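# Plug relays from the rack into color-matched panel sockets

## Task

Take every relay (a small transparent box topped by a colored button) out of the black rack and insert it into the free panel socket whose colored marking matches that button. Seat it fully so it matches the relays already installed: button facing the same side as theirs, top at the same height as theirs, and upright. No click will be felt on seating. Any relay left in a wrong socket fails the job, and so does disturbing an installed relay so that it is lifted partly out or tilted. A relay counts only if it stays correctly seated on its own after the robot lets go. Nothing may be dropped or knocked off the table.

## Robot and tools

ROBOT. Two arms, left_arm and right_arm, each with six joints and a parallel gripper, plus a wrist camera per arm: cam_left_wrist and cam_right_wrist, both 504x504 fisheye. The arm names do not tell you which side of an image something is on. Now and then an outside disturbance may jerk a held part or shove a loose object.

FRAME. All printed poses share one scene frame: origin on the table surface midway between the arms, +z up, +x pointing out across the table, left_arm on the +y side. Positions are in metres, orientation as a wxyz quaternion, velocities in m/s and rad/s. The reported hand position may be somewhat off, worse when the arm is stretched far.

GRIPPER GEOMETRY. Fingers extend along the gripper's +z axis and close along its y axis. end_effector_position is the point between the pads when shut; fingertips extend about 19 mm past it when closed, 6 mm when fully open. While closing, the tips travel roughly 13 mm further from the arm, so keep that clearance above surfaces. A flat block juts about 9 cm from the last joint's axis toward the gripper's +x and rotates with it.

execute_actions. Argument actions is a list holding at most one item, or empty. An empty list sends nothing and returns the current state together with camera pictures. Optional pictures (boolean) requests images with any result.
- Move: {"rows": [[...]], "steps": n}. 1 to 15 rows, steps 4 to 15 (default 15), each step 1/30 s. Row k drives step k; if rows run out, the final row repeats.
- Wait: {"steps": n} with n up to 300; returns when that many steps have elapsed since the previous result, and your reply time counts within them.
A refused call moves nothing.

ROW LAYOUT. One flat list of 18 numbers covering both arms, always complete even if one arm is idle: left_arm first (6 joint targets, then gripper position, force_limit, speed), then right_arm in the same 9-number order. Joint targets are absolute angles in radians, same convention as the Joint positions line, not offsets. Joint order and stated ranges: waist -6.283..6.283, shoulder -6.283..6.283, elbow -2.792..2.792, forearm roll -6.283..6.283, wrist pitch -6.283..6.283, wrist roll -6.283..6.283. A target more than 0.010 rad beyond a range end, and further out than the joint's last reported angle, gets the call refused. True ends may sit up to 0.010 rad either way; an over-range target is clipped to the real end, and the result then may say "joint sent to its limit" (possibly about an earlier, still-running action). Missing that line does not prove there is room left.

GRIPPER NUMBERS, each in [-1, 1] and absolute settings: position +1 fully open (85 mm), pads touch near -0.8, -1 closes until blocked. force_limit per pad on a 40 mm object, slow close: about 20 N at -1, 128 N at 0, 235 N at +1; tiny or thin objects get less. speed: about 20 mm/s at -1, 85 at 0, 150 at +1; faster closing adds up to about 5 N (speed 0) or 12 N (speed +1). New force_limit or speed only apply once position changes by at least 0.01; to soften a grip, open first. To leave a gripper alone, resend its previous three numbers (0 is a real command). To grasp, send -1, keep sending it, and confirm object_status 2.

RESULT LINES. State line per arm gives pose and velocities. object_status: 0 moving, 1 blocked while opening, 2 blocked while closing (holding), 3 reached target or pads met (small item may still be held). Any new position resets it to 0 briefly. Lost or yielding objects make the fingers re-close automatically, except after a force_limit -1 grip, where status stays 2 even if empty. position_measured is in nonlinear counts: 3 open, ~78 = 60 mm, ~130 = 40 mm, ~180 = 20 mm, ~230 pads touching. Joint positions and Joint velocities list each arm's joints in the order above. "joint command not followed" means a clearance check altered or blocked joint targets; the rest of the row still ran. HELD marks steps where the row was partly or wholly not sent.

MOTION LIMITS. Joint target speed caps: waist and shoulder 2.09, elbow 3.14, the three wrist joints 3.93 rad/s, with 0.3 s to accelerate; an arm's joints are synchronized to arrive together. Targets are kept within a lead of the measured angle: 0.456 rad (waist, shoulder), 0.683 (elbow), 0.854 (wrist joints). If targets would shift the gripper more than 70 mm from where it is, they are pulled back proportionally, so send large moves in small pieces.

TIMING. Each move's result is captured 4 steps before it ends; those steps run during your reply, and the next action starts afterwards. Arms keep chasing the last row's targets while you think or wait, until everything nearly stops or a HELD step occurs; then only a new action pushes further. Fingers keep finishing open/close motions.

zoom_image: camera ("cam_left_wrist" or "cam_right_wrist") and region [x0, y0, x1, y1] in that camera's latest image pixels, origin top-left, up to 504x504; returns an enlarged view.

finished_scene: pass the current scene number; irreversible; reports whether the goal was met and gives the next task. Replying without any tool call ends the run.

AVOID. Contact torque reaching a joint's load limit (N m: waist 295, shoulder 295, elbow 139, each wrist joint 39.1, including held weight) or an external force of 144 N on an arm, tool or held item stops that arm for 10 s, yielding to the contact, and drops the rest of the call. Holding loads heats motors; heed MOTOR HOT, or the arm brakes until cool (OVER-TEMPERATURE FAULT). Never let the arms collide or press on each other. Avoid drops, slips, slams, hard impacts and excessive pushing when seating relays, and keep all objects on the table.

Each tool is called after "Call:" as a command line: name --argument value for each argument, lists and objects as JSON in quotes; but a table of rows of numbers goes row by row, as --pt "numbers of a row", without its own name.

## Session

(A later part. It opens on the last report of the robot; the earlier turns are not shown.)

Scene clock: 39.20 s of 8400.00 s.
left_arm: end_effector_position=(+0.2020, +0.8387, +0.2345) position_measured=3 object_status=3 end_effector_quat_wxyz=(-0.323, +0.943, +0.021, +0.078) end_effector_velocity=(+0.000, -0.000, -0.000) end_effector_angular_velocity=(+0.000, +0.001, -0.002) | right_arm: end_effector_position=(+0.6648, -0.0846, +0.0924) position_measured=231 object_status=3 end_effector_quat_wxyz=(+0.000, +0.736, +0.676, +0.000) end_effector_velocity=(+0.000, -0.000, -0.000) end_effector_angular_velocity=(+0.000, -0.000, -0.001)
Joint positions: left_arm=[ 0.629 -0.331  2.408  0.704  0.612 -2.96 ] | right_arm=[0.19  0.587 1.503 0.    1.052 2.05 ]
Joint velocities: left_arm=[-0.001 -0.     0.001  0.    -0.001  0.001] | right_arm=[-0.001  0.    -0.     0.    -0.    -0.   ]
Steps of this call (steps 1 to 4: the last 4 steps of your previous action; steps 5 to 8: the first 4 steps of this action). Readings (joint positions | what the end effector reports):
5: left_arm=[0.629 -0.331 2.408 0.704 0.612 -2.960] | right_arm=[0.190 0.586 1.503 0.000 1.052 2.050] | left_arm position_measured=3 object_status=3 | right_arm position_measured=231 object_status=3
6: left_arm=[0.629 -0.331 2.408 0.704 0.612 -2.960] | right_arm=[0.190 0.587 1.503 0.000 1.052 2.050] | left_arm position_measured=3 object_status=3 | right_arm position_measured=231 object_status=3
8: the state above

Call:
execute_actions --actions '[{"rows":[[0.629,-0.331,2.408,0.704,0.612,-2.96,1,0,0,0.1905,0.578,1.494,0,1.0695,2.05,-1,-0.5,1],[0.629,-0.331,2.408,0.704,0.612,-2.96,1,0,0,0.1905,0.570,1.486,0,1.0855,2.05,-1,-0.5,1],[0.629,-0.331,2.408,0.704,0.612,-2.96,1,0,0,0.1905,0.560,1.476,0,1.1055,2.05,-1,-0.5,1],[0.629,-0.331,2.408,0.704,0.612,-2.96,1,0,0,0.1905,0.550,1.465,0,1.1265,2.05,-1,-0.5,1],[0.629,-0.331,2.408,0.704,0.612,-2.96,1,0,0,0.1905,0.550,1.465,0,1.1265,2.5,-1,-0.5,1],[0.629,-0.331,2.408,0.704,0.612,-2.96,1,0,0,0.2063,0.6168,1.3571,0,1.1677,3.636,-1,-0.5,1]],"steps":15}]'

Call:
execute_actions --actions '[{"steps":20}]' --pictures true

Scene clock: 40.00 s of 8400.00 s.
left_arm: end_effector_position=(+0.2020, +0.8387, +0.2345) position_measured=3 object_status=3 end_effector_quat_wxyz=(-0.323, +0.943, +0.021, +0.078) end_effector_velocity=(+0.000, -0.000, +0.000) end_effector_angular_velocity=(+0.000, -0.000, +0.000) | right_arm: end_effector_position=(+0.6700, -0.0799, +0.1390) position_measured=231 object_status=3 end_effector_quat_wxyz=(-0.001, +0.816, +0.578, -0.005) end_effector_velocity=(+0.087, +0.070, -0.000) end_effector_angular_velocity=(-0.036, +0.011, -2.486)
Joint positions: left_arm=[ 0.629 -0.331  2.408  0.704  0.612 -2.96 ] | right_arm=[0.193 0.566 1.443 0.    1.143 2.305]
Joint velocities: left_arm=[-0. -0. -0. -0.  0. -0.] | right_arm=[ 0.037  0.172 -0.283 -0.001  0.136  2.524]
Steps of this call (steps 1 to 4: the last 4 steps of your previous action; steps 5 to 13: the robot went on to your last target; steps 14 to 24: the first 11 steps of this action). Readings (joint positions | what the end effector reports):
14: left_arm=[0.629 -0.331 2.408 0.704 0.612 -2.960] | right_arm=[0.190 0.587 1.503 0.000 1.052 2.050] | left_arm position_measured=3 object_status=3 | right_arm position_measured=231 object_status=3
15: left_arm=[0.629 -0.331 2.408 0.704 0.612 -2.960] | right_arm=[0.190 0.584 1.500 -0.000 1.058 2.050] | left_arm position_measured=3 object_status=3 | right_arm position_measured=231 object_status=3
17: left_arm=[0.629 -0.331 2.408 0.704 0.612 -2.960] | right_arm=[0.190 0.568 1.484 -0.000 1.089 2.050] | left_arm position_measured=3 object_status=3 | right_arm position_measured=231 object_status=3
21: left_arm=[0.629 -0.331 2.408 0.704 0.612 -2.960] | right_arm=[0.191 0.554 1.464 0.000 1.129 2.113] | left_arm position_measured=3 object_status=3 | right_arm position_measured=231 object_status=3
24: the state above

Scene clock: 40.67 s of 8400.00 s.
left_arm: end_effector_position=(+0.2020, +0.8387, +0.2345) position_measured=3 object_status=3 end_effector_quat_wxyz=(-0.323, +0.943, +0.021, +0.078) end_effector_velocity=(+0.000, +0.000, +0.000) end_effector_angular_velocity=(+0.000, -0.001, +0.000) | right_arm: end_effector_position=(+0.6997, -0.0552, +0.1398) position_measured=231 object_status=3 end_effector_quat_wxyz=(+0.000, +0.999, -0.042, +0.000) end_effector_velocity=(+0.000, -0.000, -0.000) end_effector_angular_velocity=(+0.000, +0.000, -0.002)
Joint positions: left_arm=[ 0.629 -0.331  2.408  0.704  0.612 -2.96 ] | right_arm=[ 0.206  0.617  1.357 -0.     1.168  3.636]
Joint velocities: left_arm=[-0.     0.    -0.     0.    -0.001 -0.001] | right_arm=[-0.     0.     0.     0.001 -0.     0.002]
Kept back: nothing.
Steps of this call (steps 1 to 4: the last 4 steps of your previous action; steps 5 to 20: the robot went on to your last target). Readings (joint positions | what the end effector reports):
1: left_arm=[0.629 -0.331 2.408 0.704 0.612 -2.960] | right_arm=[0.195 0.573 1.433 0.000 1.147 2.398] | left_arm position_measured=3 object_status=3 | right_arm position_measured=231 object_status=3
2: left_arm=[0.629 -0.331 2.408 0.704 0.612 -2.960] | right_arm=[0.196 0.580 1.421 0.000 1.151 2.506] | left_arm position_measured=3 object_status=3 | right_arm position_measured=231 object_status=3
4: left_arm=[0.629 -0.331 2.408 0.704 0.612 -2.960] | right_arm=[0.200 0.593 1.399 0.000 1.157 2.757] | left_arm position_measured=3 object_status=3 | right_arm position_measured=231 object_status=3
8: left_arm=[0.629 -0.331 2.408 0.704 0.612 -2.960] | right_arm=[0.204 0.608 1.373 0.000 1.164 3.250] | left_arm position_measured=3 object_status=3 | right_arm position_measured=231 object_status=3
20: the state above

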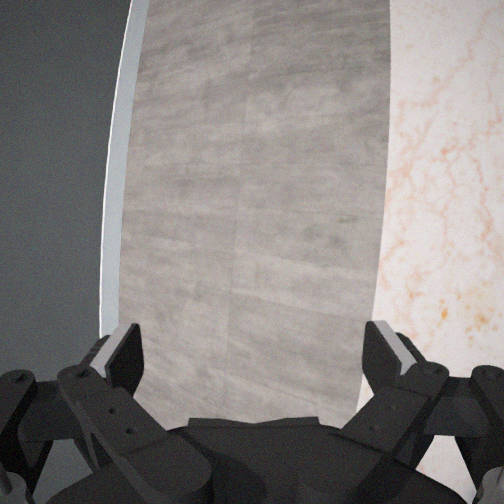

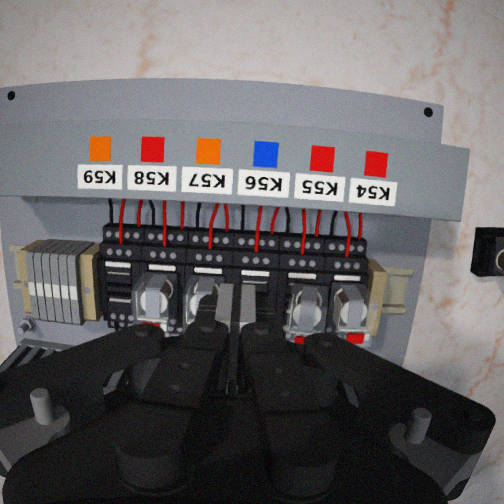

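Call:
zoom_image --camera "cam_right_wrist" --region '[100,230,400,350]'

Region (100, 230, 400, 350) of cam_right_wrist's 504x504 image, scaled by 1.680, with more detail than that image has; it fills the top 202 rows of this view, and the rest is white.

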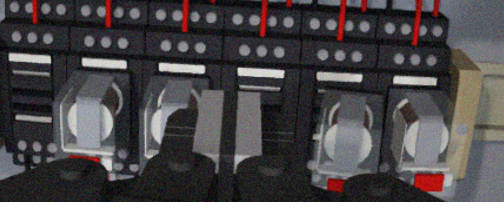

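Call:
execute_actions --actions '[{"rows":[[0.629,-0.331,2.408,0.704,0.612,-2.96,1,0,0,0.2063,0.6168,1.3571,0,1.1677,3.636,1,-0.5,1]],"steps":15}]'

Call:
execute_actions --actions '[{"steps":10}]' --pictures true

Call:
zoom_image --camera "cam_right_wrist" --region '[110,260,390,370]'

Scene clock: 41.30 s of 8400.00 s.
left_arm: end_effector_position=(+0.2020, +0.8387, +0.2345) position_measured=3 object_status=3 end_effector_quat_wxyz=(-0.323, +0.943, +0.021, +0.078) end_effector_velocity=(+0.000, -0.000, -0.000) end_effector_angular_velocity=(+0.000, -0.000, -0.002) | right_arm: end_effector_position=(+0.6997, -0.0552, +0.1398) position_measured=125 object_status=0 end_effector_quat_wxyz=(+0.000, +0.999, -0.042, -0.000) end_effector_velocity=(+0.000, -0.001, +0.000) end_effector_angular_velocity=(-0.000, -0.000, -0.001)
Joint positions: left_arm=[ 0.629 -0.331  2.408  0.704  0.612 -2.96 ] | right_arm=[ 0.206  0.617  1.357 -0.     1.168  3.636]
Joint velocities: left_arm=[-0.001 -0.     0.    -0.    -0.001  0.001] | right_arm=[-0.001 -0.    -0.    -0.     0.     0.   ]
Steps of this call (steps 1 to 8: the robot went on to your last target; steps 9 to 19: the first 11 steps of this action). Readings (joint positions | what the end effector reports):
9: left_arm=[0.629 -0.331 2.408 0.704 0.612 -2.960] | right_arm=[0.206 0.617 1.357 -0.000 1.168 3.636] | left_arm position_measured=3 object_status=3 | right_arm position_measured=231 object_status=0
10: left_arm=[0.629 -0.331 2.408 0.704 0.612 -2.960] | right_arm=[0.206 0.617 1.357 -0.000 1.168 3.636] | left_arm position_measured=3 object_status=3 | right_arm position_measured=231 object_status=0
12: left_arm=[0.629 -0.331 2.408 0.704 0.612 -2.960] | right_arm=[0.206 0.617 1.357 -0.000 1.168 3.636] | left_arm position_measured=3 object_status=3 | right_arm position_measured=214 object_status=0
16: left_arm=[0.629 -0.331 2.408 0.704 0.612 -2.960] | right_arm=[0.206 0.617 1.357 -0.000 1.168 3.636] | left_arm position_measured=3 object_status=3 | right_arm position_measured=164 object_status=0
19: the state above

Scene clock: 41.63 s of 8400.00 s.
left_arm: end_effector_position=(+0.2020, +0.8387, +0.2345) position_measured=3 object_status=3 end_effector_quat_wxyz=(-0.323, +0.943, +0.021, +0.078) end_effector_velocity=(-0.001, -0.000, -0.001) end_effector_angular_velocity=(-0.001, +0.000, +0.001) | right_arm: end_effector_position=(+0.6997, -0.0552, +0.1398) position_measured=7 object_status=0 end_effector_quat_wxyz=(+0.000, +0.999, -0.042, -0.000) end_effector_velocity=(-0.000, +0.000, +0.002) end_effector_angular_velocity=(+0.001, -0.002, +0.000)
Joint positions: left_arm=[ 0.629 -0.331  2.408  0.704  0.612 -2.96 ] | right_arm=[ 0.206  0.617  1.357 -0.     1.168  3.636]
Joint velocities: left_arm=[ 0.001  0.     0.001  0.    -0.    -0.   ] | right_arm=[ 0.    -0.002 -0.     0.    -0.     0.   ]
Kept back: nothing.
Steps of this call (steps 1 to 4: the last 4 steps of your previous action; steps 5 to 10: the robot went on to your last target). Readings (joint positions | what the end effector reports):
1: left_arm=[0.629 -0.331 2.408 0.704 0.612 -2.960] | right_arm=[0.206 0.617 1.357 -0.000 1.168 3.636] | left_arm position_measured=3 object_status=3 | right_arm position_measured=112 object_status=0
2: left_arm=[0.629 -0.331 2.408 0.704 0.612 -2.960] | right_arm=[0.206 0.617 1.357 -0.000 1.168 3.636] | left_arm position_measured=3 object_status=3 | right_arm position_measured=98 object_status=0
4: left_arm=[0.629 -0.331 2.408 0.704 0.612 -2.960] | right_arm=[0.206 0.617 1.357 -0.000 1.168 3.636] | left_arm position_measured=3 object_status=3 | right_arm position_measured=72 object_status=0
8: left_arm=[0.629 -0.331 2.408 0.704 0.612 -2.960] | right_arm=[0.206 0.617 1.357 -0.000 1.168 3.636] | left_arm position_measured=3 object_status=3 | right_arm position_measured=20 object_status=0
10: the state above

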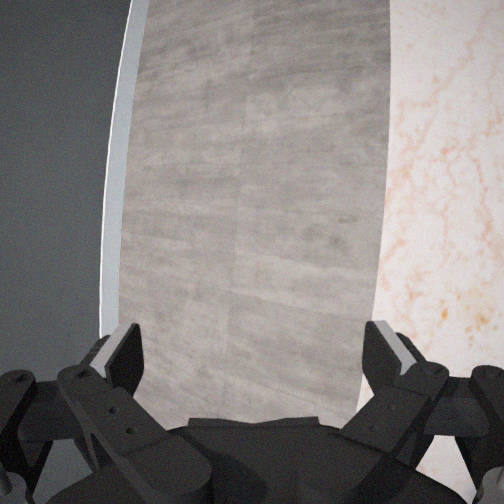

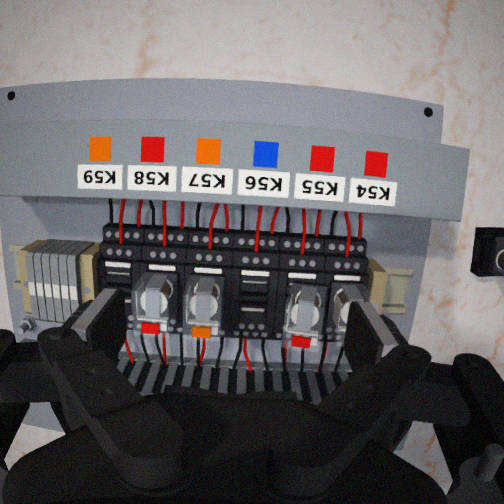

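Region (110, 260, 390, 370) of cam_right_wrist's 504x504 image, scaled by 1.800, with more detail than that image has; it fills the top 198 rows of this view, and the rest is white.

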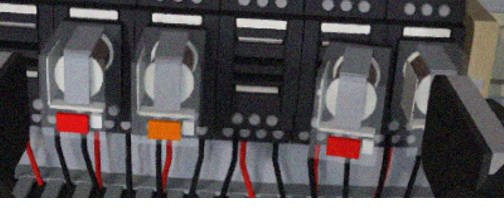

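Call:
execute_actions --actions '[{"rows":[[0.629,-0.331,2.408,0.704,0.612,-2.96,1,0,0,0.174,0.6168,1.3571,0,1.1677,3.604,1,-0.5,1]],"steps":12}]'

Call:
execute_actions --actions '[{"steps":6}]' --pictures true

Call:
zoom_image --camera "cam_right_wrist" --region '[90,270,370,380]'

Scene clock: 42.27 s of 8400.00 s.
left_arm: end_effector_position=(+0.2020, +0.8387, +0.2345) position_measured=3 object_status=3 end_effector_quat_wxyz=(-0.323, +0.943, +0.021, +0.078) end_effector_velocity=(+0.000, -0.000, -0.000) end_effector_angular_velocity=(-0.000, +0.000, -0.000) | right_arm: end_effector_position=(+0.7115, -0.0808, +0.1397) position_measured=3 object_status=3 end_effector_quat_wxyz=(+0.000, +0.999, -0.042, -0.000) end_effector_velocity=(-0.001, +0.002, -0.000) end_effector_angular_velocity=(-0.001, +0.000, +0.005)
Joint positions: left_arm=[ 0.629 -0.331  2.408  0.704  0.612 -2.96 ] | right_arm=[ 0.174  0.617  1.357 -0.     1.168  3.604]
Joint velocities: left_arm=[-0.001  0.001 -0.    -0.     0.    -0.   ] | right_arm=[ 0.003  0.001  0.    -0.    -0.    -0.002]
Steps of this call (steps 1 to 11: the robot went on to your last target; steps 12 to 19: the first 8 steps of this action). Readings (joint positions | what the end effector reports):
12: left_arm=[0.629 -0.331 2.408 0.704 0.612 -2.960] | right_arm=[0.206 0.617 1.357 -0.000 1.168 3.636] | left_arm position_measured=3 object_status=3 | right_arm position_measured=3 object_status=3
13: left_arm=[0.629 -0.331 2.408 0.704 0.612 -2.960] | right_arm=[0.203 0.617 1.357 -0.000 1.168 3.633] | left_arm position_measured=3 object_status=3 | right_arm position_measured=3 object_status=3
15: left_arm=[0.629 -0.331 2.408 0.704 0.612 -2.960] | right_arm=[0.180 0.617 1.357 -0.000 1.168 3.610] | left_arm position_measured=3 object_status=3 | right_arm position_measured=3 object_status=3
19: the state above

Scene clock: 42.47 s of 8400.00 s.
left_arm: end_effector_position=(+0.2020, +0.8387, +0.2345) position_measured=3 object_status=3 end_effector_quat_wxyz=(-0.323, +0.943, +0.021, +0.078) end_effector_velocity=(+0.001, -0.000, +0.000) end_effector_angular_velocity=(+0.000, -0.001, -0.002) | right_arm: end_effector_position=(+0.7115, -0.0808, +0.1397) position_measured=3 object_status=3 end_effector_quat_wxyz=(+0.000, +0.999, -0.042, -0.000) end_effector_velocity=(-0.000, +0.000, -0.001) end_effector_angular_velocity=(-0.000, +0.001, +0.001)
Joint positions: left_arm=[ 0.629 -0.331  2.408  0.704  0.612 -2.96 ] | right_arm=[ 0.174  0.617  1.357 -0.     1.168  3.604]
Joint velocities: left_arm=[-0.002 -0.    -0.    -0.    -0.001 -0.   ] | right_arm=[ 0.     0.001  0.    -0.     0.    -0.   ]
Kept back: nothing.
Steps of this call (steps 1 to 4: the last 4 steps of your previous action; steps 5 to 6: the robot went on to your last target). Readings (joint positions | what the end effector reports):
1: left_arm=[0.629 -0.331 2.408 0.704 0.612 -2.960] | right_arm=[0.174 0.617 1.357 -0.000 1.168 3.604] | left_arm position_measured=3 object_status=3 | right_arm position_measured=3 object_status=3
2: left_arm=[0.629 -0.331 2.408 0.704 0.612 -2.960] | right_arm=[0.174 0.617 1.357 -0.000 1.168 3.604] | left_arm position_measured=3 object_status=3 | right_arm position_measured=3 object_status=3
4: left_arm=[0.629 -0.331 2.408 0.704 0.612 -2.960] | right_arm=[0.174 0.617 1.357 -0.000 1.168 3.604] | left_arm position_measured=3 object_status=3 | right_arm position_measured=3 object_status=3
6: the state above

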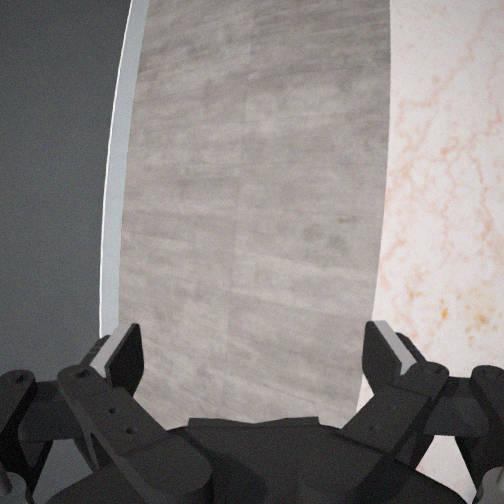

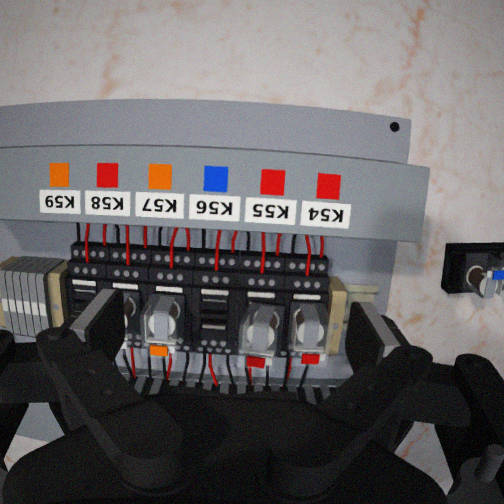

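Region (90, 270, 370, 380) of cam_right_wrist's 504x504 image, scaled by 1.800, with more detail than that image has; it fills the top 198 rows of this view, and the rest is white.

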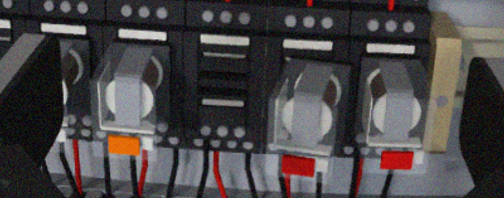

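Call:
execute_actions --actions '[{"rows":[[0.629,-0.331,2.408,0.704,0.612,-2.96,1,0,0,0.1905,0.550,1.465,0,1.1265,2.05,-1,-0.5,1]],"steps":15}]'

Call:
execute_actions --actions '[{"rows":[[0.629,-0.331,2.408,0.704,0.612,-2.96,1,0,0,0.1905,0.550,1.465,0,1.1265,2.05,-1,-0.5,1],[0.629,-0.331,2.408,0.704,0.612,-2.96,1,0,0,0.1905,0.550,1.465,0,1.1265,2.05,-1,-0.5,1],[0.629,-0.331,2.408,0.704,0.612,-2.96,1,0,0,0.1905,0.550,1.465,0,1.1265,2.05,-1,-0.5,1],[0.629,-0.331,2.408,0.704,0.612,-2.96,1,0,0,0.1905,0.550,1.465,0,1.1265,2.05,-1,-0.5,1],[0.629,-0.331,2.408,0.704,0.612,-2.96,1,0,0,0.1905,0.5845,1.501,0,1.0561,2.05,-1,-0.5,1]],"steps":15}]'

Call:
execute_actions --actions '[{"rows":[[0.629,-0.331,2.408,0.704,0.612,-2.96,1,0,0,0.1905,0.5853,1.5018,0,1.0545,2.05,-1,-0.5,1],[0.629,-0.331,2.408,0.704,0.612,-2.96,1,0,0,0.1905,0.5857,1.5021,0,1.0538,2.05,-1,-0.5,1],[0.629,-0.331,2.408,0.704,0.612,-2.96,1,0,0,0.1905,0.5861,1.5024,0,1.0531,2.05,-1,-0.5,1],[0.629,-0.331,2.408,0.704,0.612,-2.96,1,0,0,0.1905,0.5864,1.5027,0,1.0524,2.05,-1,-0.5,1],[0.629,-0.331,2.408,0.704,0.612,-2.96,1,0,0,0.1905,0.5868,1.503,0,1.0517,2.05,-1,-0.5,1],[0.629,-0.331,2.408,0.704,0.612,-2.96,1,0,0,0.1905,0.587,1.5032,0,1.0513,2.05,-1,-0.5,1],[0.629,-0.331,2.408,0.704,0.612,-2.96,1,0,0,0.1905,0.5872,1.5034,0,1.0509,2.05,-1,-0.5,1]],"steps":12}]'

Scene clock: 43.23 s of 8400.00 s.
left_arm: end_effector_position=(+0.2020, +0.8387, +0.2345) position_measured=3 object_status=3 end_effector_quat_wxyz=(-0.323, +0.943, +0.021, +0.078) end_effector_velocity=(-0.001, +0.001, +0.000) end_effector_angular_velocity=(+0.000, -0.001, +0.002) | right_arm: end_effector_position=(+0.6800, -0.0830, +0.1413) position_measured=109 object_status=0 end_effector_quat_wxyz=(+0.000, +0.950, +0.312, -0.000) end_effector_velocity=(-0.100, -0.009, +0.003) end_effector_angular_velocity=(+0.000, -0.001, +3.850)
Joint positions: left_arm=[ 0.629 -0.331  2.408  0.704  0.612 -2.96 ] | right_arm=[ 0.185  0.571  1.43  -0.     1.14   2.896]
Joint velocities: left_arm=[ 0.002 -0.    -0.001 -0.     0.001 -0.001] | right_arm=[ 0.035 -0.143  0.23  -0.    -0.089 -3.814]
Steps of this call (steps 1 to 12: the robot went on to your last target; steps 13 to 23: the first 11 steps of this action). Readings (joint positions | what the end effector reports):
13: left_arm=[0.629 -0.331 2.408 0.704 0.612 -2.960] | right_arm=[0.174 0.617 1.357 -0.000 1.168 3.604] | left_arm position_measured=3 object_status=3 | right_arm position_measured=3 object_status=0
14: left_arm=[0.629 -0.331 2.408 0.704 0.612 -2.960] | right_arm=[0.174 0.617 1.358 -0.000 1.168 3.596] | left_arm position_measured=3 object_status=3 | right_arm position_measured=4 object_status=0
16: left_arm=[0.629 -0.331 2.408 0.704 0.612 -2.960] | right_arm=[0.175 0.612 1.365 -0.000 1.165 3.541] | left_arm position_measured=3 object_status=3 | right_arm position_measured=20 object_status=0
20: left_arm=[0.629 -0.331 2.408 0.704 0.612 -2.960] | right_arm=[0.181 0.590 1.400 -0.000 1.151 3.255] | left_arm position_measured=3 object_status=3 | right_arm position_measured=70 object_status=0
23: the state above

Scene clock: 43.73 s of 8400.00 s.
left_arm: end_effector_position=(+0.2020, +0.8387, +0.2345) position_measured=3 object_status=3 end_effector_quat_wxyz=(-0.323, +0.943, +0.021, +0.078) end_effector_velocity=(+0.000, -0.000, -0.000) end_effector_angular_velocity=(-0.000, +0.002, -0.002) | right_arm: end_effector_position=(+0.6649, -0.0846, +0.0950) position_measured=231 object_status=3 end_effector_quat_wxyz=(+0.000, +0.737, +0.676, -0.000) end_effector_velocity=(+0.007, +0.004, +0.008) end_effector_angular_velocity=(+0.010, -0.019, +0.002)
Joint positions: left_arm=[ 0.629 -0.331  2.408  0.704  0.612 -2.96 ] | right_arm=[ 0.191  0.585  1.501 -0.     1.056  2.05 ]
Joint velocities: left_arm=[-0.002  0.     0.     0.     0.001  0.001] | right_arm=[ 0.001 -0.003 -0.011  0.002 -0.006 -0.002]
Steps of this call (steps 1 to 4: the last 4 steps of your previous action; steps 5 to 15: the first 11 steps of this action). Readings (joint positions | what the end effector reports):
5: left_arm=[0.629 -0.331 2.408 0.704 0.612 -2.960] | right_arm=[0.189 0.556 1.456 -0.000 1.130 2.315] | left_arm position_measured=3 object_status=3 | right_arm position_measured=175 object_status=0
6: left_arm=[0.629 -0.331 2.408 0.704 0.612 -2.960] | right_arm=[0.190 0.554 1.459 -0.000 1.129 2.235] | left_arm position_measured=3 object_status=3 | right_arm position_measured=189 object_status=0
8: left_arm=[0.629 -0.331 2.408 0.704 0.612 -2.960] | right_arm=[0.190 0.551 1.463 -0.000 1.127 2.118] | left_arm position_measured=3 object_status=3 | right_arm position_measured=215 object_status=0
12: left_arm=[0.629 -0.331 2.408 0.704 0.612 -2.960] | right_arm=[0.191 0.574 1.491 0.000 1.077 2.051] | left_arm position_measured=3 object_status=3 | right_arm position_measured=231 object_status=0
15: the state above

Scene clock: 44.13 s of 8400.00 s.
left_arm: end_effector_position=(+0.2020, +0.8387, +0.2345) position_measured=3 object_status=3 end_effector_quat_wxyz=(-0.323, +0.943, +0.021, +0.078) end_effector_velocity=(-0.000, +0.000, +0.000) end_effector_angular_velocity=(-0.000, +0.000, +0.001) | right_arm: end_effector_position=(+0.6649, -0.0845, +0.0922) position_measured=231 object_status=3 end_effector_quat_wxyz=(+0.000, +0.736, +0.676, +0.000) end_effector_velocity=(+0.001, +0.000, -0.004) end_effector_angular_velocity=(+0.001, -0.003, -0.000)
Joint positions: left_arm=[ 0.629 -0.331  2.408  0.704  0.612 -2.96 ] | right_arm=[0.191 0.587 1.503 0.    1.051 2.05 ]
Joint velocities: left_arm=[ 0.001  0.    -0.     0.     0.    -0.   ] | right_arm=[-0.     0.003  0.002  0.    -0.008 -0.   ]
Steps of this call (steps 1 to 4: the last 4 steps of your previous action; steps 5 to 12: the first 8 steps of this action). Readings (joint positions | what the end effector reports):
5: left_arm=[0.629 -0.331 2.408 0.704 0.612 -2.960] | right_arm=[0.191 0.585 1.501 -0.000 1.056 2.050] | left_arm position_measured=3 object_status=3 | right_arm position_measured=231 object_status=3
6: left_arm=[0.629 -0.331 2.408 0.704 0.612 -2.960] | right_arm=[0.191 0.585 1.501 -0.000 1.055 2.050] | left_arm position_measured=3 object_status=3 | right_arm position_measured=231 object_status=3
8: left_arm=[0.629 -0.331 2.408 0.704 0.612 -2.960] | right_arm=[0.191 0.585 1.502 -0.000 1.053 2.050] | left_arm position_measured=3 object_status=3 | right_arm position_measured=231 object_status=3
12: the state above

Call:
execute_actions --actions '[{"rows":[[0.629,-0.331,2.408,0.704,0.612,-2.96,1,0,0,0.1905,0.5874,1.5036,0,1.0505,2.05,-1,-0.5,1],[0.629,-0.331,2.408,0.704,0.612,-2.96,1,0,0,0.1905,0.5876,1.5038,0,1.0501,2.05,-1,-0.5,1],[0.629,-0.331,2.408,0.704,0.612,-2.96,1,0,0,0.1905,0.5878,1.5039,0,1.0498,2.05,-1,-0.5,1],[0.629,-0.331,2.408,0.704,0.612,-2.96,1,0,0,0.1905,0.588,1.5041,0,1.0494,2.05,-1,-0.5,1]],"steps":10}]'

Call:
execute_actions --actions '[{"rows":[[0.629,-0.331,2.408,0.704,0.612,-2.96,1,0,0,0.1905,0.5882,1.5043,0,1.049,2.05,-1,-0.5,1],[0.629,-0.331,2.408,0.704,0.612,-2.96,1,0,0,0.1905,0.5884,1.5045,0,1.0486,2.05,-1,-0.5,1],[0.629,-0.331,2.408,0.704,0.612,-2.96,1,0,0,0.1905,0.5886,1.5046,0,1.0483,2.05,-1,-0.5,1],[0.629,-0.331,2.408,0.704,0.612,-2.96,1,0,0,0.1905,0.5888,1.5048,0,1.0479,2.05,-1,-0.5,1]],"steps":10}]'

Scene clock: 44.60 s of 8400.00 s.
left_arm: end_effector_position=(+0.2020, +0.8387, +0.2345) position_measured=3 object_status=3 end_effector_quat_wxyz=(-0.323, +0.943, +0.021, +0.078) end_effector_velocity=(-0.000, -0.000, -0.001) end_effector_angular_velocity=(-0.001, +0.001, +0.000) | right_arm: end_effector_position=(+0.6649, -0.0845, +0.0911) position_measured=231 object_status=3 end_effector_quat_wxyz=(+0.000, +0.736, +0.676, +0.000) end_effector_velocity=(-0.000, -0.001, -0.001) end_effector_angular_velocity=(-0.000, +0.001, -0.001)
Joint positions: left_arm=[ 0.629 -0.331  2.408  0.704  0.612 -2.96 ] | right_arm=[0.191 0.588 1.504 0.    1.049 2.05 ]
Joint velocities: left_arm=[0.    0.001 0.    0.    0.001 0.   ] | right_arm=[-0.001  0.001  0.001  0.    -0.001 -0.   ]
Steps of this call (steps 1 to 4: the last 4 steps of your previous action; steps 5 to 8: the robot went on to your last target; steps 9 to 14: the first 6 steps of this action). Readings (joint positions | what the end effector reports):
9: left_arm=[0.629 -0.331 2.408 0.704 0.612 -2.960] | right_arm=[0.191 0.587 1.503 0.000 1.051 2.050] | left_arm position_measured=3 object_status=3 | right_arm position_measured=231 object_status=3
10: left_arm=[0.629 -0.331 2.408 0.704 0.612 -2.960] | right_arm=[0.191 0.587 1.504 0.000 1.051 2.050] | left_arm position_measured=3 object_status=3 | right_arm position_measured=231 object_status=3
12: left_arm=[0.629 -0.331 2.408 0.704 0.612 -2.960] | right_arm=[0.191 0.588 1.504 0.000 1.050 2.050] | left_arm position_measured=3 object_status=3 | right_arm position_measured=231 object_status=3
14: the state above

Scene clock: 44.93 s of 8400.00 s.
left_arm: end_effector_position=(+0.2020, +0.8387, +0.2345) position_measured=3 object_status=3 end_effector_quat_wxyz=(-0.323, +0.943, +0.021, +0.078) end_effector_velocity=(-0.000, +0.000, -0.000) end_effector_angular_velocity=(-0.000, +0.000, +0.001) | right_arm: end_effector_position=(+0.6650, -0.0845, +0.0901) position_measured=231 object_status=3 end_effector_quat_wxyz=(+0.000, +0.736, +0.676, +0.000) end_effector_velocity=(-0.001, +0.000, -0.002) end_effector_angular_velocity=(-0.001, +0.003, +0.000)
Joint positions: left_arm=[ 0.629 -0.331  2.408  0.704  0.612 -2.96 ] | right_arm=[0.191 0.589 1.505 0.    1.048 2.05 ]
Joint velocities: left_arm=[ 0.001 -0.    -0.     0.     0.001 -0.001] | right_arm=[ 0.     0.002  0.002  0.    -0.001 -0.   ]
Steps of this call (steps 1 to 4: the last 4 steps of your previous action; steps 5 to 10: the first 6 steps of this action). Readings (joint positions | what the end effector reports):
5: left_arm=[0.629 -0.331 2.408 0.704 0.612 -2.960] | right_arm=[0.191 0.588 1.504 0.000 1.049 2.050] | left_arm position_measured=3 object_status=3 | right_arm position_measured=231 object_status=3
6: left_arm=[0.629 -0.331 2.408 0.704 0.612 -2.960] | right_arm=[0.191 0.588 1.504 0.000 1.049 2.050] | left_arm position_measured=3 object_status=3 | right_arm position_measured=231 object_status=3
8: left_arm=[0.629 -0.331 2.408 0.704 0.612 -2.960] | right_arm=[0.191 0.588 1.504 0.000 1.048 2.050] | left_arm position_measured=3 object_status=3 | right_arm position_measured=231 object_status=3
10: the state above

Call:
execute_actions --actions '[{"rows":[[0.629,-0.331,2.408,0.704,0.612,-2.96,1,0,0,0.1905,0.578,1.494,0,1.0695,2.05,-1,-0.5,1],[0.629,-0.331,2.408,0.704,0.612,-2.96,1,0,0,0.1905,0.570,1.486,0,1.0855,2.05,-1,-0.5,1],[0.629,-0.331,2.408,0.704,0.612,-2.96,1,0,0,0.1905,0.560,1.476,0,1.1055,2.05,-1,-0.5,1],[0.629,-0.331,2.408,0.704,0.612,-2.96,1,0,0,0.1905,0.550,1.465,0,1.1265,2.05,1,-0.5,1],[0.629,-0.331,2.408,0.704,0.612,-2.96,1,0,0,0.1905,0.550,1.465,0,1.1265,2.5,1,-0.5,1],[0.629,-0.331,2.408,0.704,0.612,-2.96,1,0,0,0.174,0.6168,1.3571,0,1.1677,3.604,1,-0.5,1]],"steps":15}]'

Call:
execute_actions --actions '[{"steps":18}]' --pictures true

Call:
zoom_image --camera "cam_right_wrist" --region '[90,270,370,380]'

Scene clock: 45.53 s of 8400.00 s.
left_arm: end_effector_position=(+0.2020, +0.8387, +0.2345) position_measured=3 object_status=3 end_effector_quat_wxyz=(-0.323, +0.943, +0.021, +0.078) end_effector_velocity=(+0.001, +0.000, +0.001) end_effector_angular_velocity=(+0.001, -0.002, -0.001) | right_arm: end_effector_position=(+0.6720, -0.0842, +0.1394) position_measured=164 object_status=0 end_effector_quat_wxyz=(-0.001, +0.817, +0.576, -0.005) end_effector_velocity=(+0.115, +0.013, +0.003) end_effector_angular_velocity=(-0.033, +0.007, -2.562)
Joint positions: left_arm=[ 0.629 -0.331  2.408  0.704  0.612 -2.96 ] | right_arm=[0.188 0.566 1.443 0.    1.143 2.305]
Joint velocities: left_arm=[-0.    -0.    -0.001  0.    -0.001  0.   ] | right_arm=[-0.038  0.168 -0.284 -0.001  0.136  2.524]
Steps of this call (steps 1 to 4: the last 4 steps of your previous action; steps 5 to 7: the robot went on to your last target; steps 8 to 18: the first 11 steps of this action). Readings (joint positions | what the end effector reports):
8: left_arm=[0.629 -0.331 2.408 0.704 0.612 -2.960] | right_arm=[0.191 0.589 1.505 0.000 1.048 2.050] | left_arm position_measured=3 object_status=3 | right_arm position_measured=231 object_status=3
9: left_arm=[0.629 -0.331 2.408 0.704 0.612 -2.960] | right_arm=[0.190 0.586 1.502 0.000 1.054 2.050] | left_arm position_measured=3 object_status=3 | right_arm position_measured=231 object_status=3
11: left_arm=[0.629 -0.331 2.408 0.704 0.612 -2.960] | right_arm=[0.190 0.570 1.485 -0.000 1.089 2.050] | left_arm position_measured=3 object_status=3 | right_arm position_measured=231 object_status=0
15: left_arm=[0.629 -0.331 2.408 0.704 0.612 -2.960] | right_arm=[0.190 0.554 1.464 0.000 1.129 2.113] | left_arm position_measured=3 object_status=3 | right_arm position_measured=203 object_status=0
18: the state above

Scene clock: 46.13 s of 8400.00 s.
left_arm: end_effector_position=(+0.2020, +0.8387, +0.2345) position_measured=3 object_status=3 end_effector_quat_wxyz=(-0.323, +0.943, +0.021, +0.078) end_effector_velocity=(-0.000, +0.000, +0.000) end_effector_angular_velocity=(+0.000, -0.001, +0.002) | right_arm: end_effector_position=(+0.7115, -0.0808, +0.1398) position_measured=3 object_status=0 end_effector_quat_wxyz=(+0.000, +0.999, -0.042, -0.000) end_effector_velocity=(-0.000, +0.000, -0.000) end_effector_angular_velocity=(-0.000, -0.000, -0.002)
Joint positions: left_arm=[ 0.629 -0.331  2.408  0.704  0.612 -2.96 ] | right_arm=[ 0.174  0.617  1.357 -0.     1.168  3.604]
Joint velocities: left_arm=[ 0.001  0.    -0.001 -0.     0.001 -0.001] | right_arm=[ 0.     0.    -0.    -0.    -0.     0.003]
Kept back: nothing.
Steps of this call (steps 1 to 4: the last 4 steps of your previous action; steps 5 to 18: the robot went on to your last target). Readings (joint positions | what the end effector reports):
1: left_arm=[0.629 -0.331 2.408 0.704 0.612 -2.960] | right_arm=[0.186 0.572 1.433 0.000 1.147 2.398] | left_arm position_measured=3 object_status=3 | right_arm position_measured=151 object_status=0
2: left_arm=[0.629 -0.331 2.408 0.704 0.612 -2.960] | right_arm=[0.184 0.579 1.421 0.000 1.151 2.506] | left_arm position_measured=3 object_status=3 | right_arm position_measured=138 object_status=0
4: left_arm=[0.629 -0.331 2.408 0.704 0.612 -2.960] | right_arm=[0.181 0.592 1.399 0.000 1.157 2.757] | left_arm position_measured=3 object_status=3 | right_arm position_measured=112 object_status=0
8: left_arm=[0.629 -0.331 2.408 0.704 0.612 -2.960] | right_arm=[0.177 0.608 1.373 0.000 1.164 3.244] | left_arm position_measured=3 object_status=3 | right_arm position_measured=59 object_status=0
18: the state above

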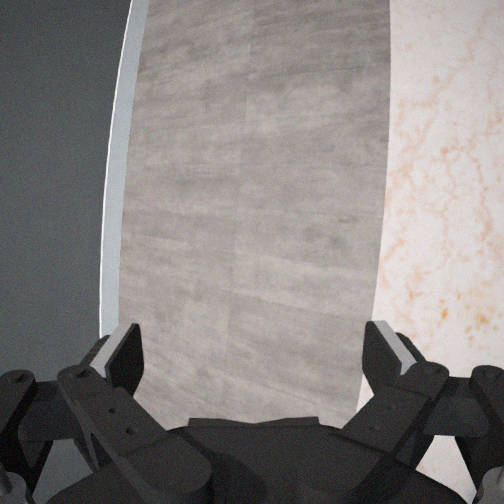

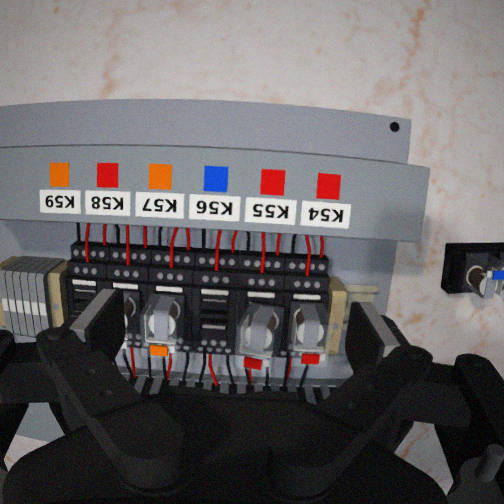

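Region (90, 270, 370, 380) of cam_right_wrist's 504x504 image, scaled by 1.800, with more detail than that image has; it fills the top 198 rows of this view, and the rest is white.

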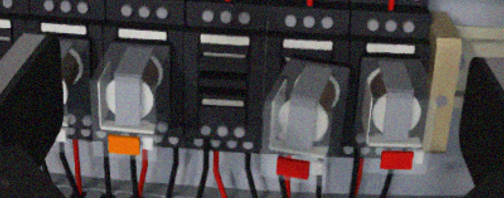

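Call:
execute_actions --actions '[{"rows":[[0.629,-0.331,2.408,0.704,0.612,-2.96,1,0,0,0.1905,0.550,1.465,0,1.1265,2.05,1,-0.5,1]],"steps":15}]'

Call:
execute_actions --actions '[{"steps":15}]' --pictures true

Call:
zoom_image --camera "cam_right_wrist" --region '[150,170,350,370]'

Scene clock: 46.77 s of 8400.00 s.
left_arm: end_effector_position=(+0.2020, +0.8387, +0.2345) position_measured=3 object_status=3 end_effector_quat_wxyz=(-0.323, +0.943, +0.021, +0.078) end_effector_velocity=(-0.000, -0.000, -0.000) end_effector_angular_velocity=(-0.000, +0.001, -0.000) | right_arm: end_effector_position=(+0.6800, -0.0831, +0.1412) position_measured=3 object_status=3 end_effector_quat_wxyz=(+0.000, +0.950, +0.312, -0.000) end_effector_velocity=(-0.100, -0.009, +0.005) end_effector_angular_velocity=(+0.001, -0.002, +3.850)
Joint positions: left_arm=[ 0.629 -0.331  2.408  0.704  0.612 -2.96 ] | right_arm=[ 0.185  0.571  1.43  -0.     1.14   2.896]
Joint velocities: left_arm=[-0. -0.  0. -0.  0.  0.] | right_arm=[ 0.035 -0.144  0.23  -0.    -0.089 -3.814]
Steps of this call (steps 1 to 8: the robot went on to your last target; steps 9 to 19: the first 11 steps of this action). Readings (joint positions | what the end effector reports):
9: left_arm=[0.629 -0.331 2.408 0.704 0.612 -2.960] | right_arm=[0.174 0.617 1.357 -0.000 1.168 3.604] | left_arm position_measured=3 object_status=3 | right_arm position_measured=3 object_status=3
10: left_arm=[0.629 -0.331 2.408 0.704 0.612 -2.960] | right_arm=[0.174 0.617 1.358 -0.000 1.168 3.597] | left_arm position_measured=3 object_status=3 | right_arm position_measured=3 object_status=3
12: left_arm=[0.629 -0.331 2.408 0.704 0.612 -2.960] | right_arm=[0.175 0.613 1.365 -0.000 1.165 3.541] | left_arm position_measured=3 object_status=3 | right_arm position_measured=3 object_status=3
16: left_arm=[0.629 -0.331 2.408 0.704 0.612 -2.960] | right_arm=[0.181 0.590 1.400 -0.000 1.151 3.255] | left_arm position_measured=3 object_status=3 | right_arm position_measured=3 object_status=3
19: the state above

Scene clock: 47.27 s of 8400.00 s.
left_arm: end_effector_position=(+0.2020, +0.8387, +0.2345) position_measured=3 object_status=3 end_effector_quat_wxyz=(-0.323, +0.943, +0.021, +0.078) end_effector_velocity=(-0.000, +0.000, -0.000) end_effector_angular_velocity=(+0.000, -0.000, +0.000) | right_arm: end_effector_position=(+0.6650, -0.0845, +0.1416) position_measured=3 object_status=3 end_effector_quat_wxyz=(+0.000, +0.737, +0.676, +0.000) end_effector_velocity=(-0.000, -0.000, -0.001) end_effector_angular_velocity=(-0.001, +0.001, +0.002)
Joint positions: left_arm=[ 0.629 -0.331  2.408  0.704  0.612 -2.96 ] | right_arm=[ 0.19   0.55   1.465 -0.     1.127  2.05 ]
Joint velocities: left_arm=[ 0.001  0.     0.     0.    -0.001  0.   ] | right_arm=[ 0.     0.001 -0.    -0.    -0.    -0.002]
Kept back: nothing.
Steps of this call (steps 1 to 4: the last 4 steps of your previous action; steps 5 to 15: the robot went on to your last target). Readings (joint positions | what the end effector reports):
1: left_arm=[0.629 -0.331 2.408 0.704 0.612 -2.960] | right_arm=[0.186 0.567 1.437 -0.000 1.137 2.767] | left_arm position_measured=3 object_status=3 | right_arm position_measured=3 object_status=3
2: left_arm=[0.629 -0.331 2.408 0.704 0.612 -2.960] | right_arm=[0.187 0.564 1.443 -0.000 1.135 2.640] | left_arm position_measured=3 object_status=3 | right_arm position_measured=3 object_status=3
4: left_arm=[0.629 -0.331 2.408 0.704 0.612 -2.960] | right_arm=[0.189 0.558 1.452 -0.000 1.131 2.409] | left_arm position_measured=3 object_status=3 | right_arm position_measured=3 object_status=3
8: left_arm=[0.629 -0.331 2.408 0.704 0.612 -2.960] | right_arm=[0.190 0.551 1.463 -0.000 1.127 2.118] | left_arm position_measured=3 object_status=3 | right_arm position_measured=3 object_status=3
15: the state above

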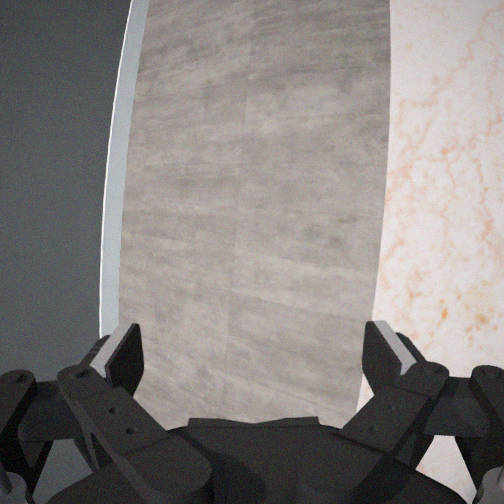

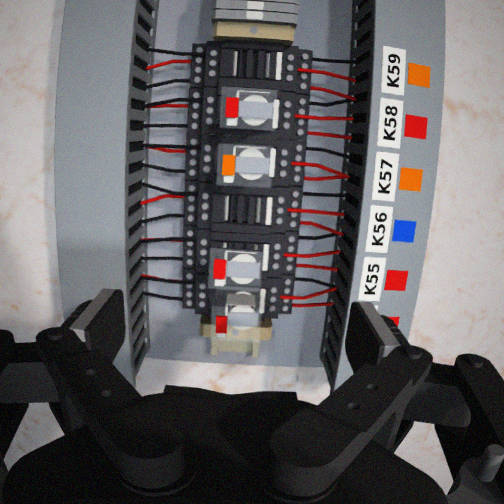

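Region (150, 170, 350, 370) of cam_right_wrist's 504x504 image, scaled by 2.520, with more detail than that image has.

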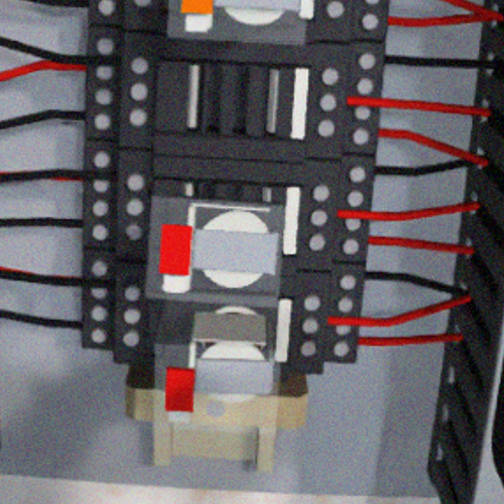

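Call:
execute_actions --actions '[{"rows":[[0.629,-0.331,2.408,0.704,0.612,-2.96,1,0,0,0.188,0.550,1.465,0,1.1265,2.05,0,-0.5,1],[0.629,-0.331,2.408,0.704,0.612,-2.96,1,0,0,0.188,0.550,1.465,0,1.1265,2.05,0,-0.5,1],[0.629,-0.331,2.408,0.704,0.612,-2.96,1,0,0,0.188,0.550,1.465,0,1.1265,2.05,0,-0.5,1],[0.629,-0.331,2.408,0.704,0.612,-2.96,1,0,0,0.188,0.550,1.465,0,1.1265,2.05,0,-0.5,1],[0.629,-0.331,2.408,0.704,0.612,-2.96,1,0,0,0.188,0.582,1.4988,0,1.0608,2.05,0,-0.5,1]],"steps":15}]'

Call:
execute_actions --actions '[{"rows":[[0.629,-0.331,2.408,0.704,0.612,-2.96,1,0,0,0.188,0.588,1.504,0,1.0495,2.05,0,-0.5,1],[0.629,-0.331,2.408,0.704,0.612,-2.96,1,0,0,0.188,0.588,1.504,0,1.0495,2.05,0,-0.5,1],[0.629,-0.331,2.408,0.704,0.612,-2.96,1,0,0,0.188,0.5928,1.5083,0,1.0405,2.05,0,-0.5,1]],"steps":12}]' --pictures true

Scene clock: 48.53 s of 8400.00 s.
left_arm: end_effector_position=(+0.2020, +0.8387, +0.2345) position_measured=3 object_status=3 end_effector_quat_wxyz=(-0.323, +0.943, +0.021, +0.078) end_effector_velocity=(+0.000, -0.000, -0.001) end_effector_angular_velocity=(-0.000, +0.001, -0.002) | right_arm: end_effector_position=(+0.6658, -0.0865, +0.0982) position_measured=109 object_status=0 end_effector_quat_wxyz=(+0.000, +0.737, +0.676, -0.000) end_effector_velocity=(+0.001, -0.000, +0.001) end_effector_angular_velocity=(+0.001, -0.002, -0.001)
Joint positions: left_arm=[ 0.629 -0.331  2.408  0.704  0.612 -2.96 ] | right_arm=[ 0.188  0.582  1.499 -0.     1.061  2.05 ]
Joint velocities: left_arm=[-0.     0.     0.001 -0.    -0.001  0.002] | right_arm=[-0.001 -0.001 -0.     0.    -0.002 -0.   ]
Steps of this call (steps 1 to 15: the robot went on to your last target; steps 16 to 27: nothing new was sent; steps 28 to 38: the first 11 steps of this action). Readings (joint positions | what the end effector reports):
28: left_arm=[0.629 -0.331 2.408 0.704 0.612 -2.960] | right_arm=[0.190 0.550 1.465 -0.000 1.126 2.050] | left_arm position_measured=3 object_status=3 | right_arm position_measured=3 object_status=0
29: left_arm=[0.629 -0.331 2.408 0.704 0.612 -2.960] | right_arm=[0.189 0.550 1.465 -0.000 1.126 2.050] | left_arm position_measured=3 object_status=3 | right_arm position_measured=4 object_status=0
31: left_arm=[0.629 -0.331 2.408 0.704 0.612 -2.960] | right_arm=[0.188 0.550 1.465 -0.000 1.126 2.050] | left_arm position_measured=3 object_status=3 | right_arm position_measured=20 object_status=0
35: left_arm=[0.629 -0.331 2.408 0.704 0.612 -2.960] | right_arm=[0.188 0.574 1.492 -0.000 1.075 2.050] | left_arm position_measured=3 object_status=3 | right_arm position_measured=70 object_status=0
38: the state above

Scene clock: 48.93 s of 8400.00 s.
left_arm: end_effector_position=(+0.2020, +0.8387, +0.2345) position_measured=3 object_status=3 end_effector_quat_wxyz=(-0.323, +0.943, +0.021, +0.078) end_effector_velocity=(-0.001, +0.000, -0.000) end_effector_angular_velocity=(-0.000, +0.001, +0.001) | right_arm: end_effector_position=(+0.6655, -0.0865, +0.0848) position_measured=128 object_status=0 end_effector_quat_wxyz=(-0.000, +0.737, +0.676, -0.000) end_effector_velocity=(+0.001, -0.000, +0.000) end_effector_angular_velocity=(+0.001, -0.001, -0.001)
Joint positions: left_arm=[ 0.629 -0.331  2.408  0.704  0.612 -2.96 ] | right_arm=[0.188 0.593 1.508 0.    1.041 2.05 ]
Joint velocities: left_arm=[ 0.001 -0.     0.     0.     0.001  0.   ] | right_arm=[-0.001  0.001 -0.001  0.    -0.001 -0.   ]
Steps of this call (steps 1 to 4: the last 4 steps of your previous action; steps 5 to 12: the first 8 steps of this action). Readings (joint positions | what the end effector reports):
5: left_arm=[0.629 -0.331 2.408 0.704 0.612 -2.960] | right_arm=[0.188 0.582 1.499 -0.000 1.061 2.050] | left_arm position_measured=3 object_status=3 | right_arm position_measured=128 object_status=0
6: left_arm=[0.629 -0.331 2.408 0.704 0.612 -2.960] | right_arm=[0.188 0.584 1.501 0.000 1.055 2.050] | left_arm position_measured=3 object_status=3 | right_arm position_measured=128 object_status=0
8: left_arm=[0.629 -0.331 2.408 0.704 0.612 -2.960] | right_arm=[0.188 0.590 1.506 0.000 1.044 2.050] | left_arm position_measured=3 object_status=3 | right_arm position_measured=128 object_status=0
12: the state above

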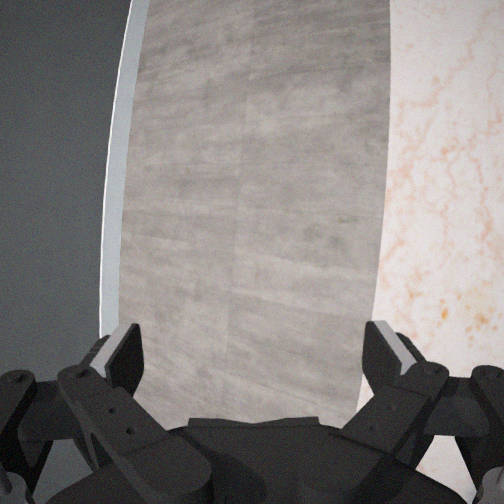

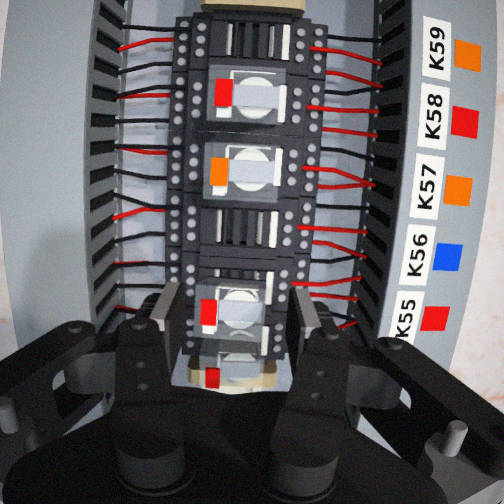

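Call:
zoom_image --camera "cam_right_wrist" --region '[140,200,340,400]'

Region (140, 200, 340, 400) of cam_right_wrist's 504x504 image, scaled by 2.520, with more detail than that image has.

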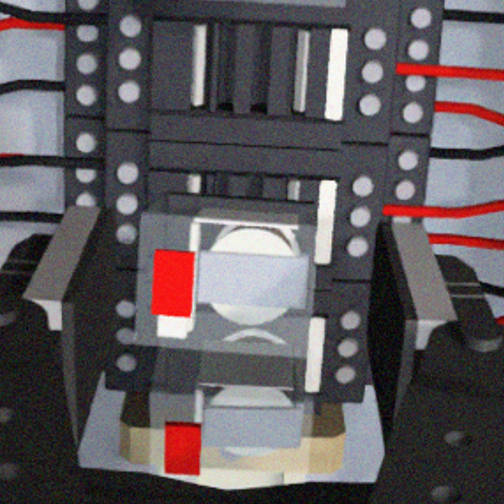

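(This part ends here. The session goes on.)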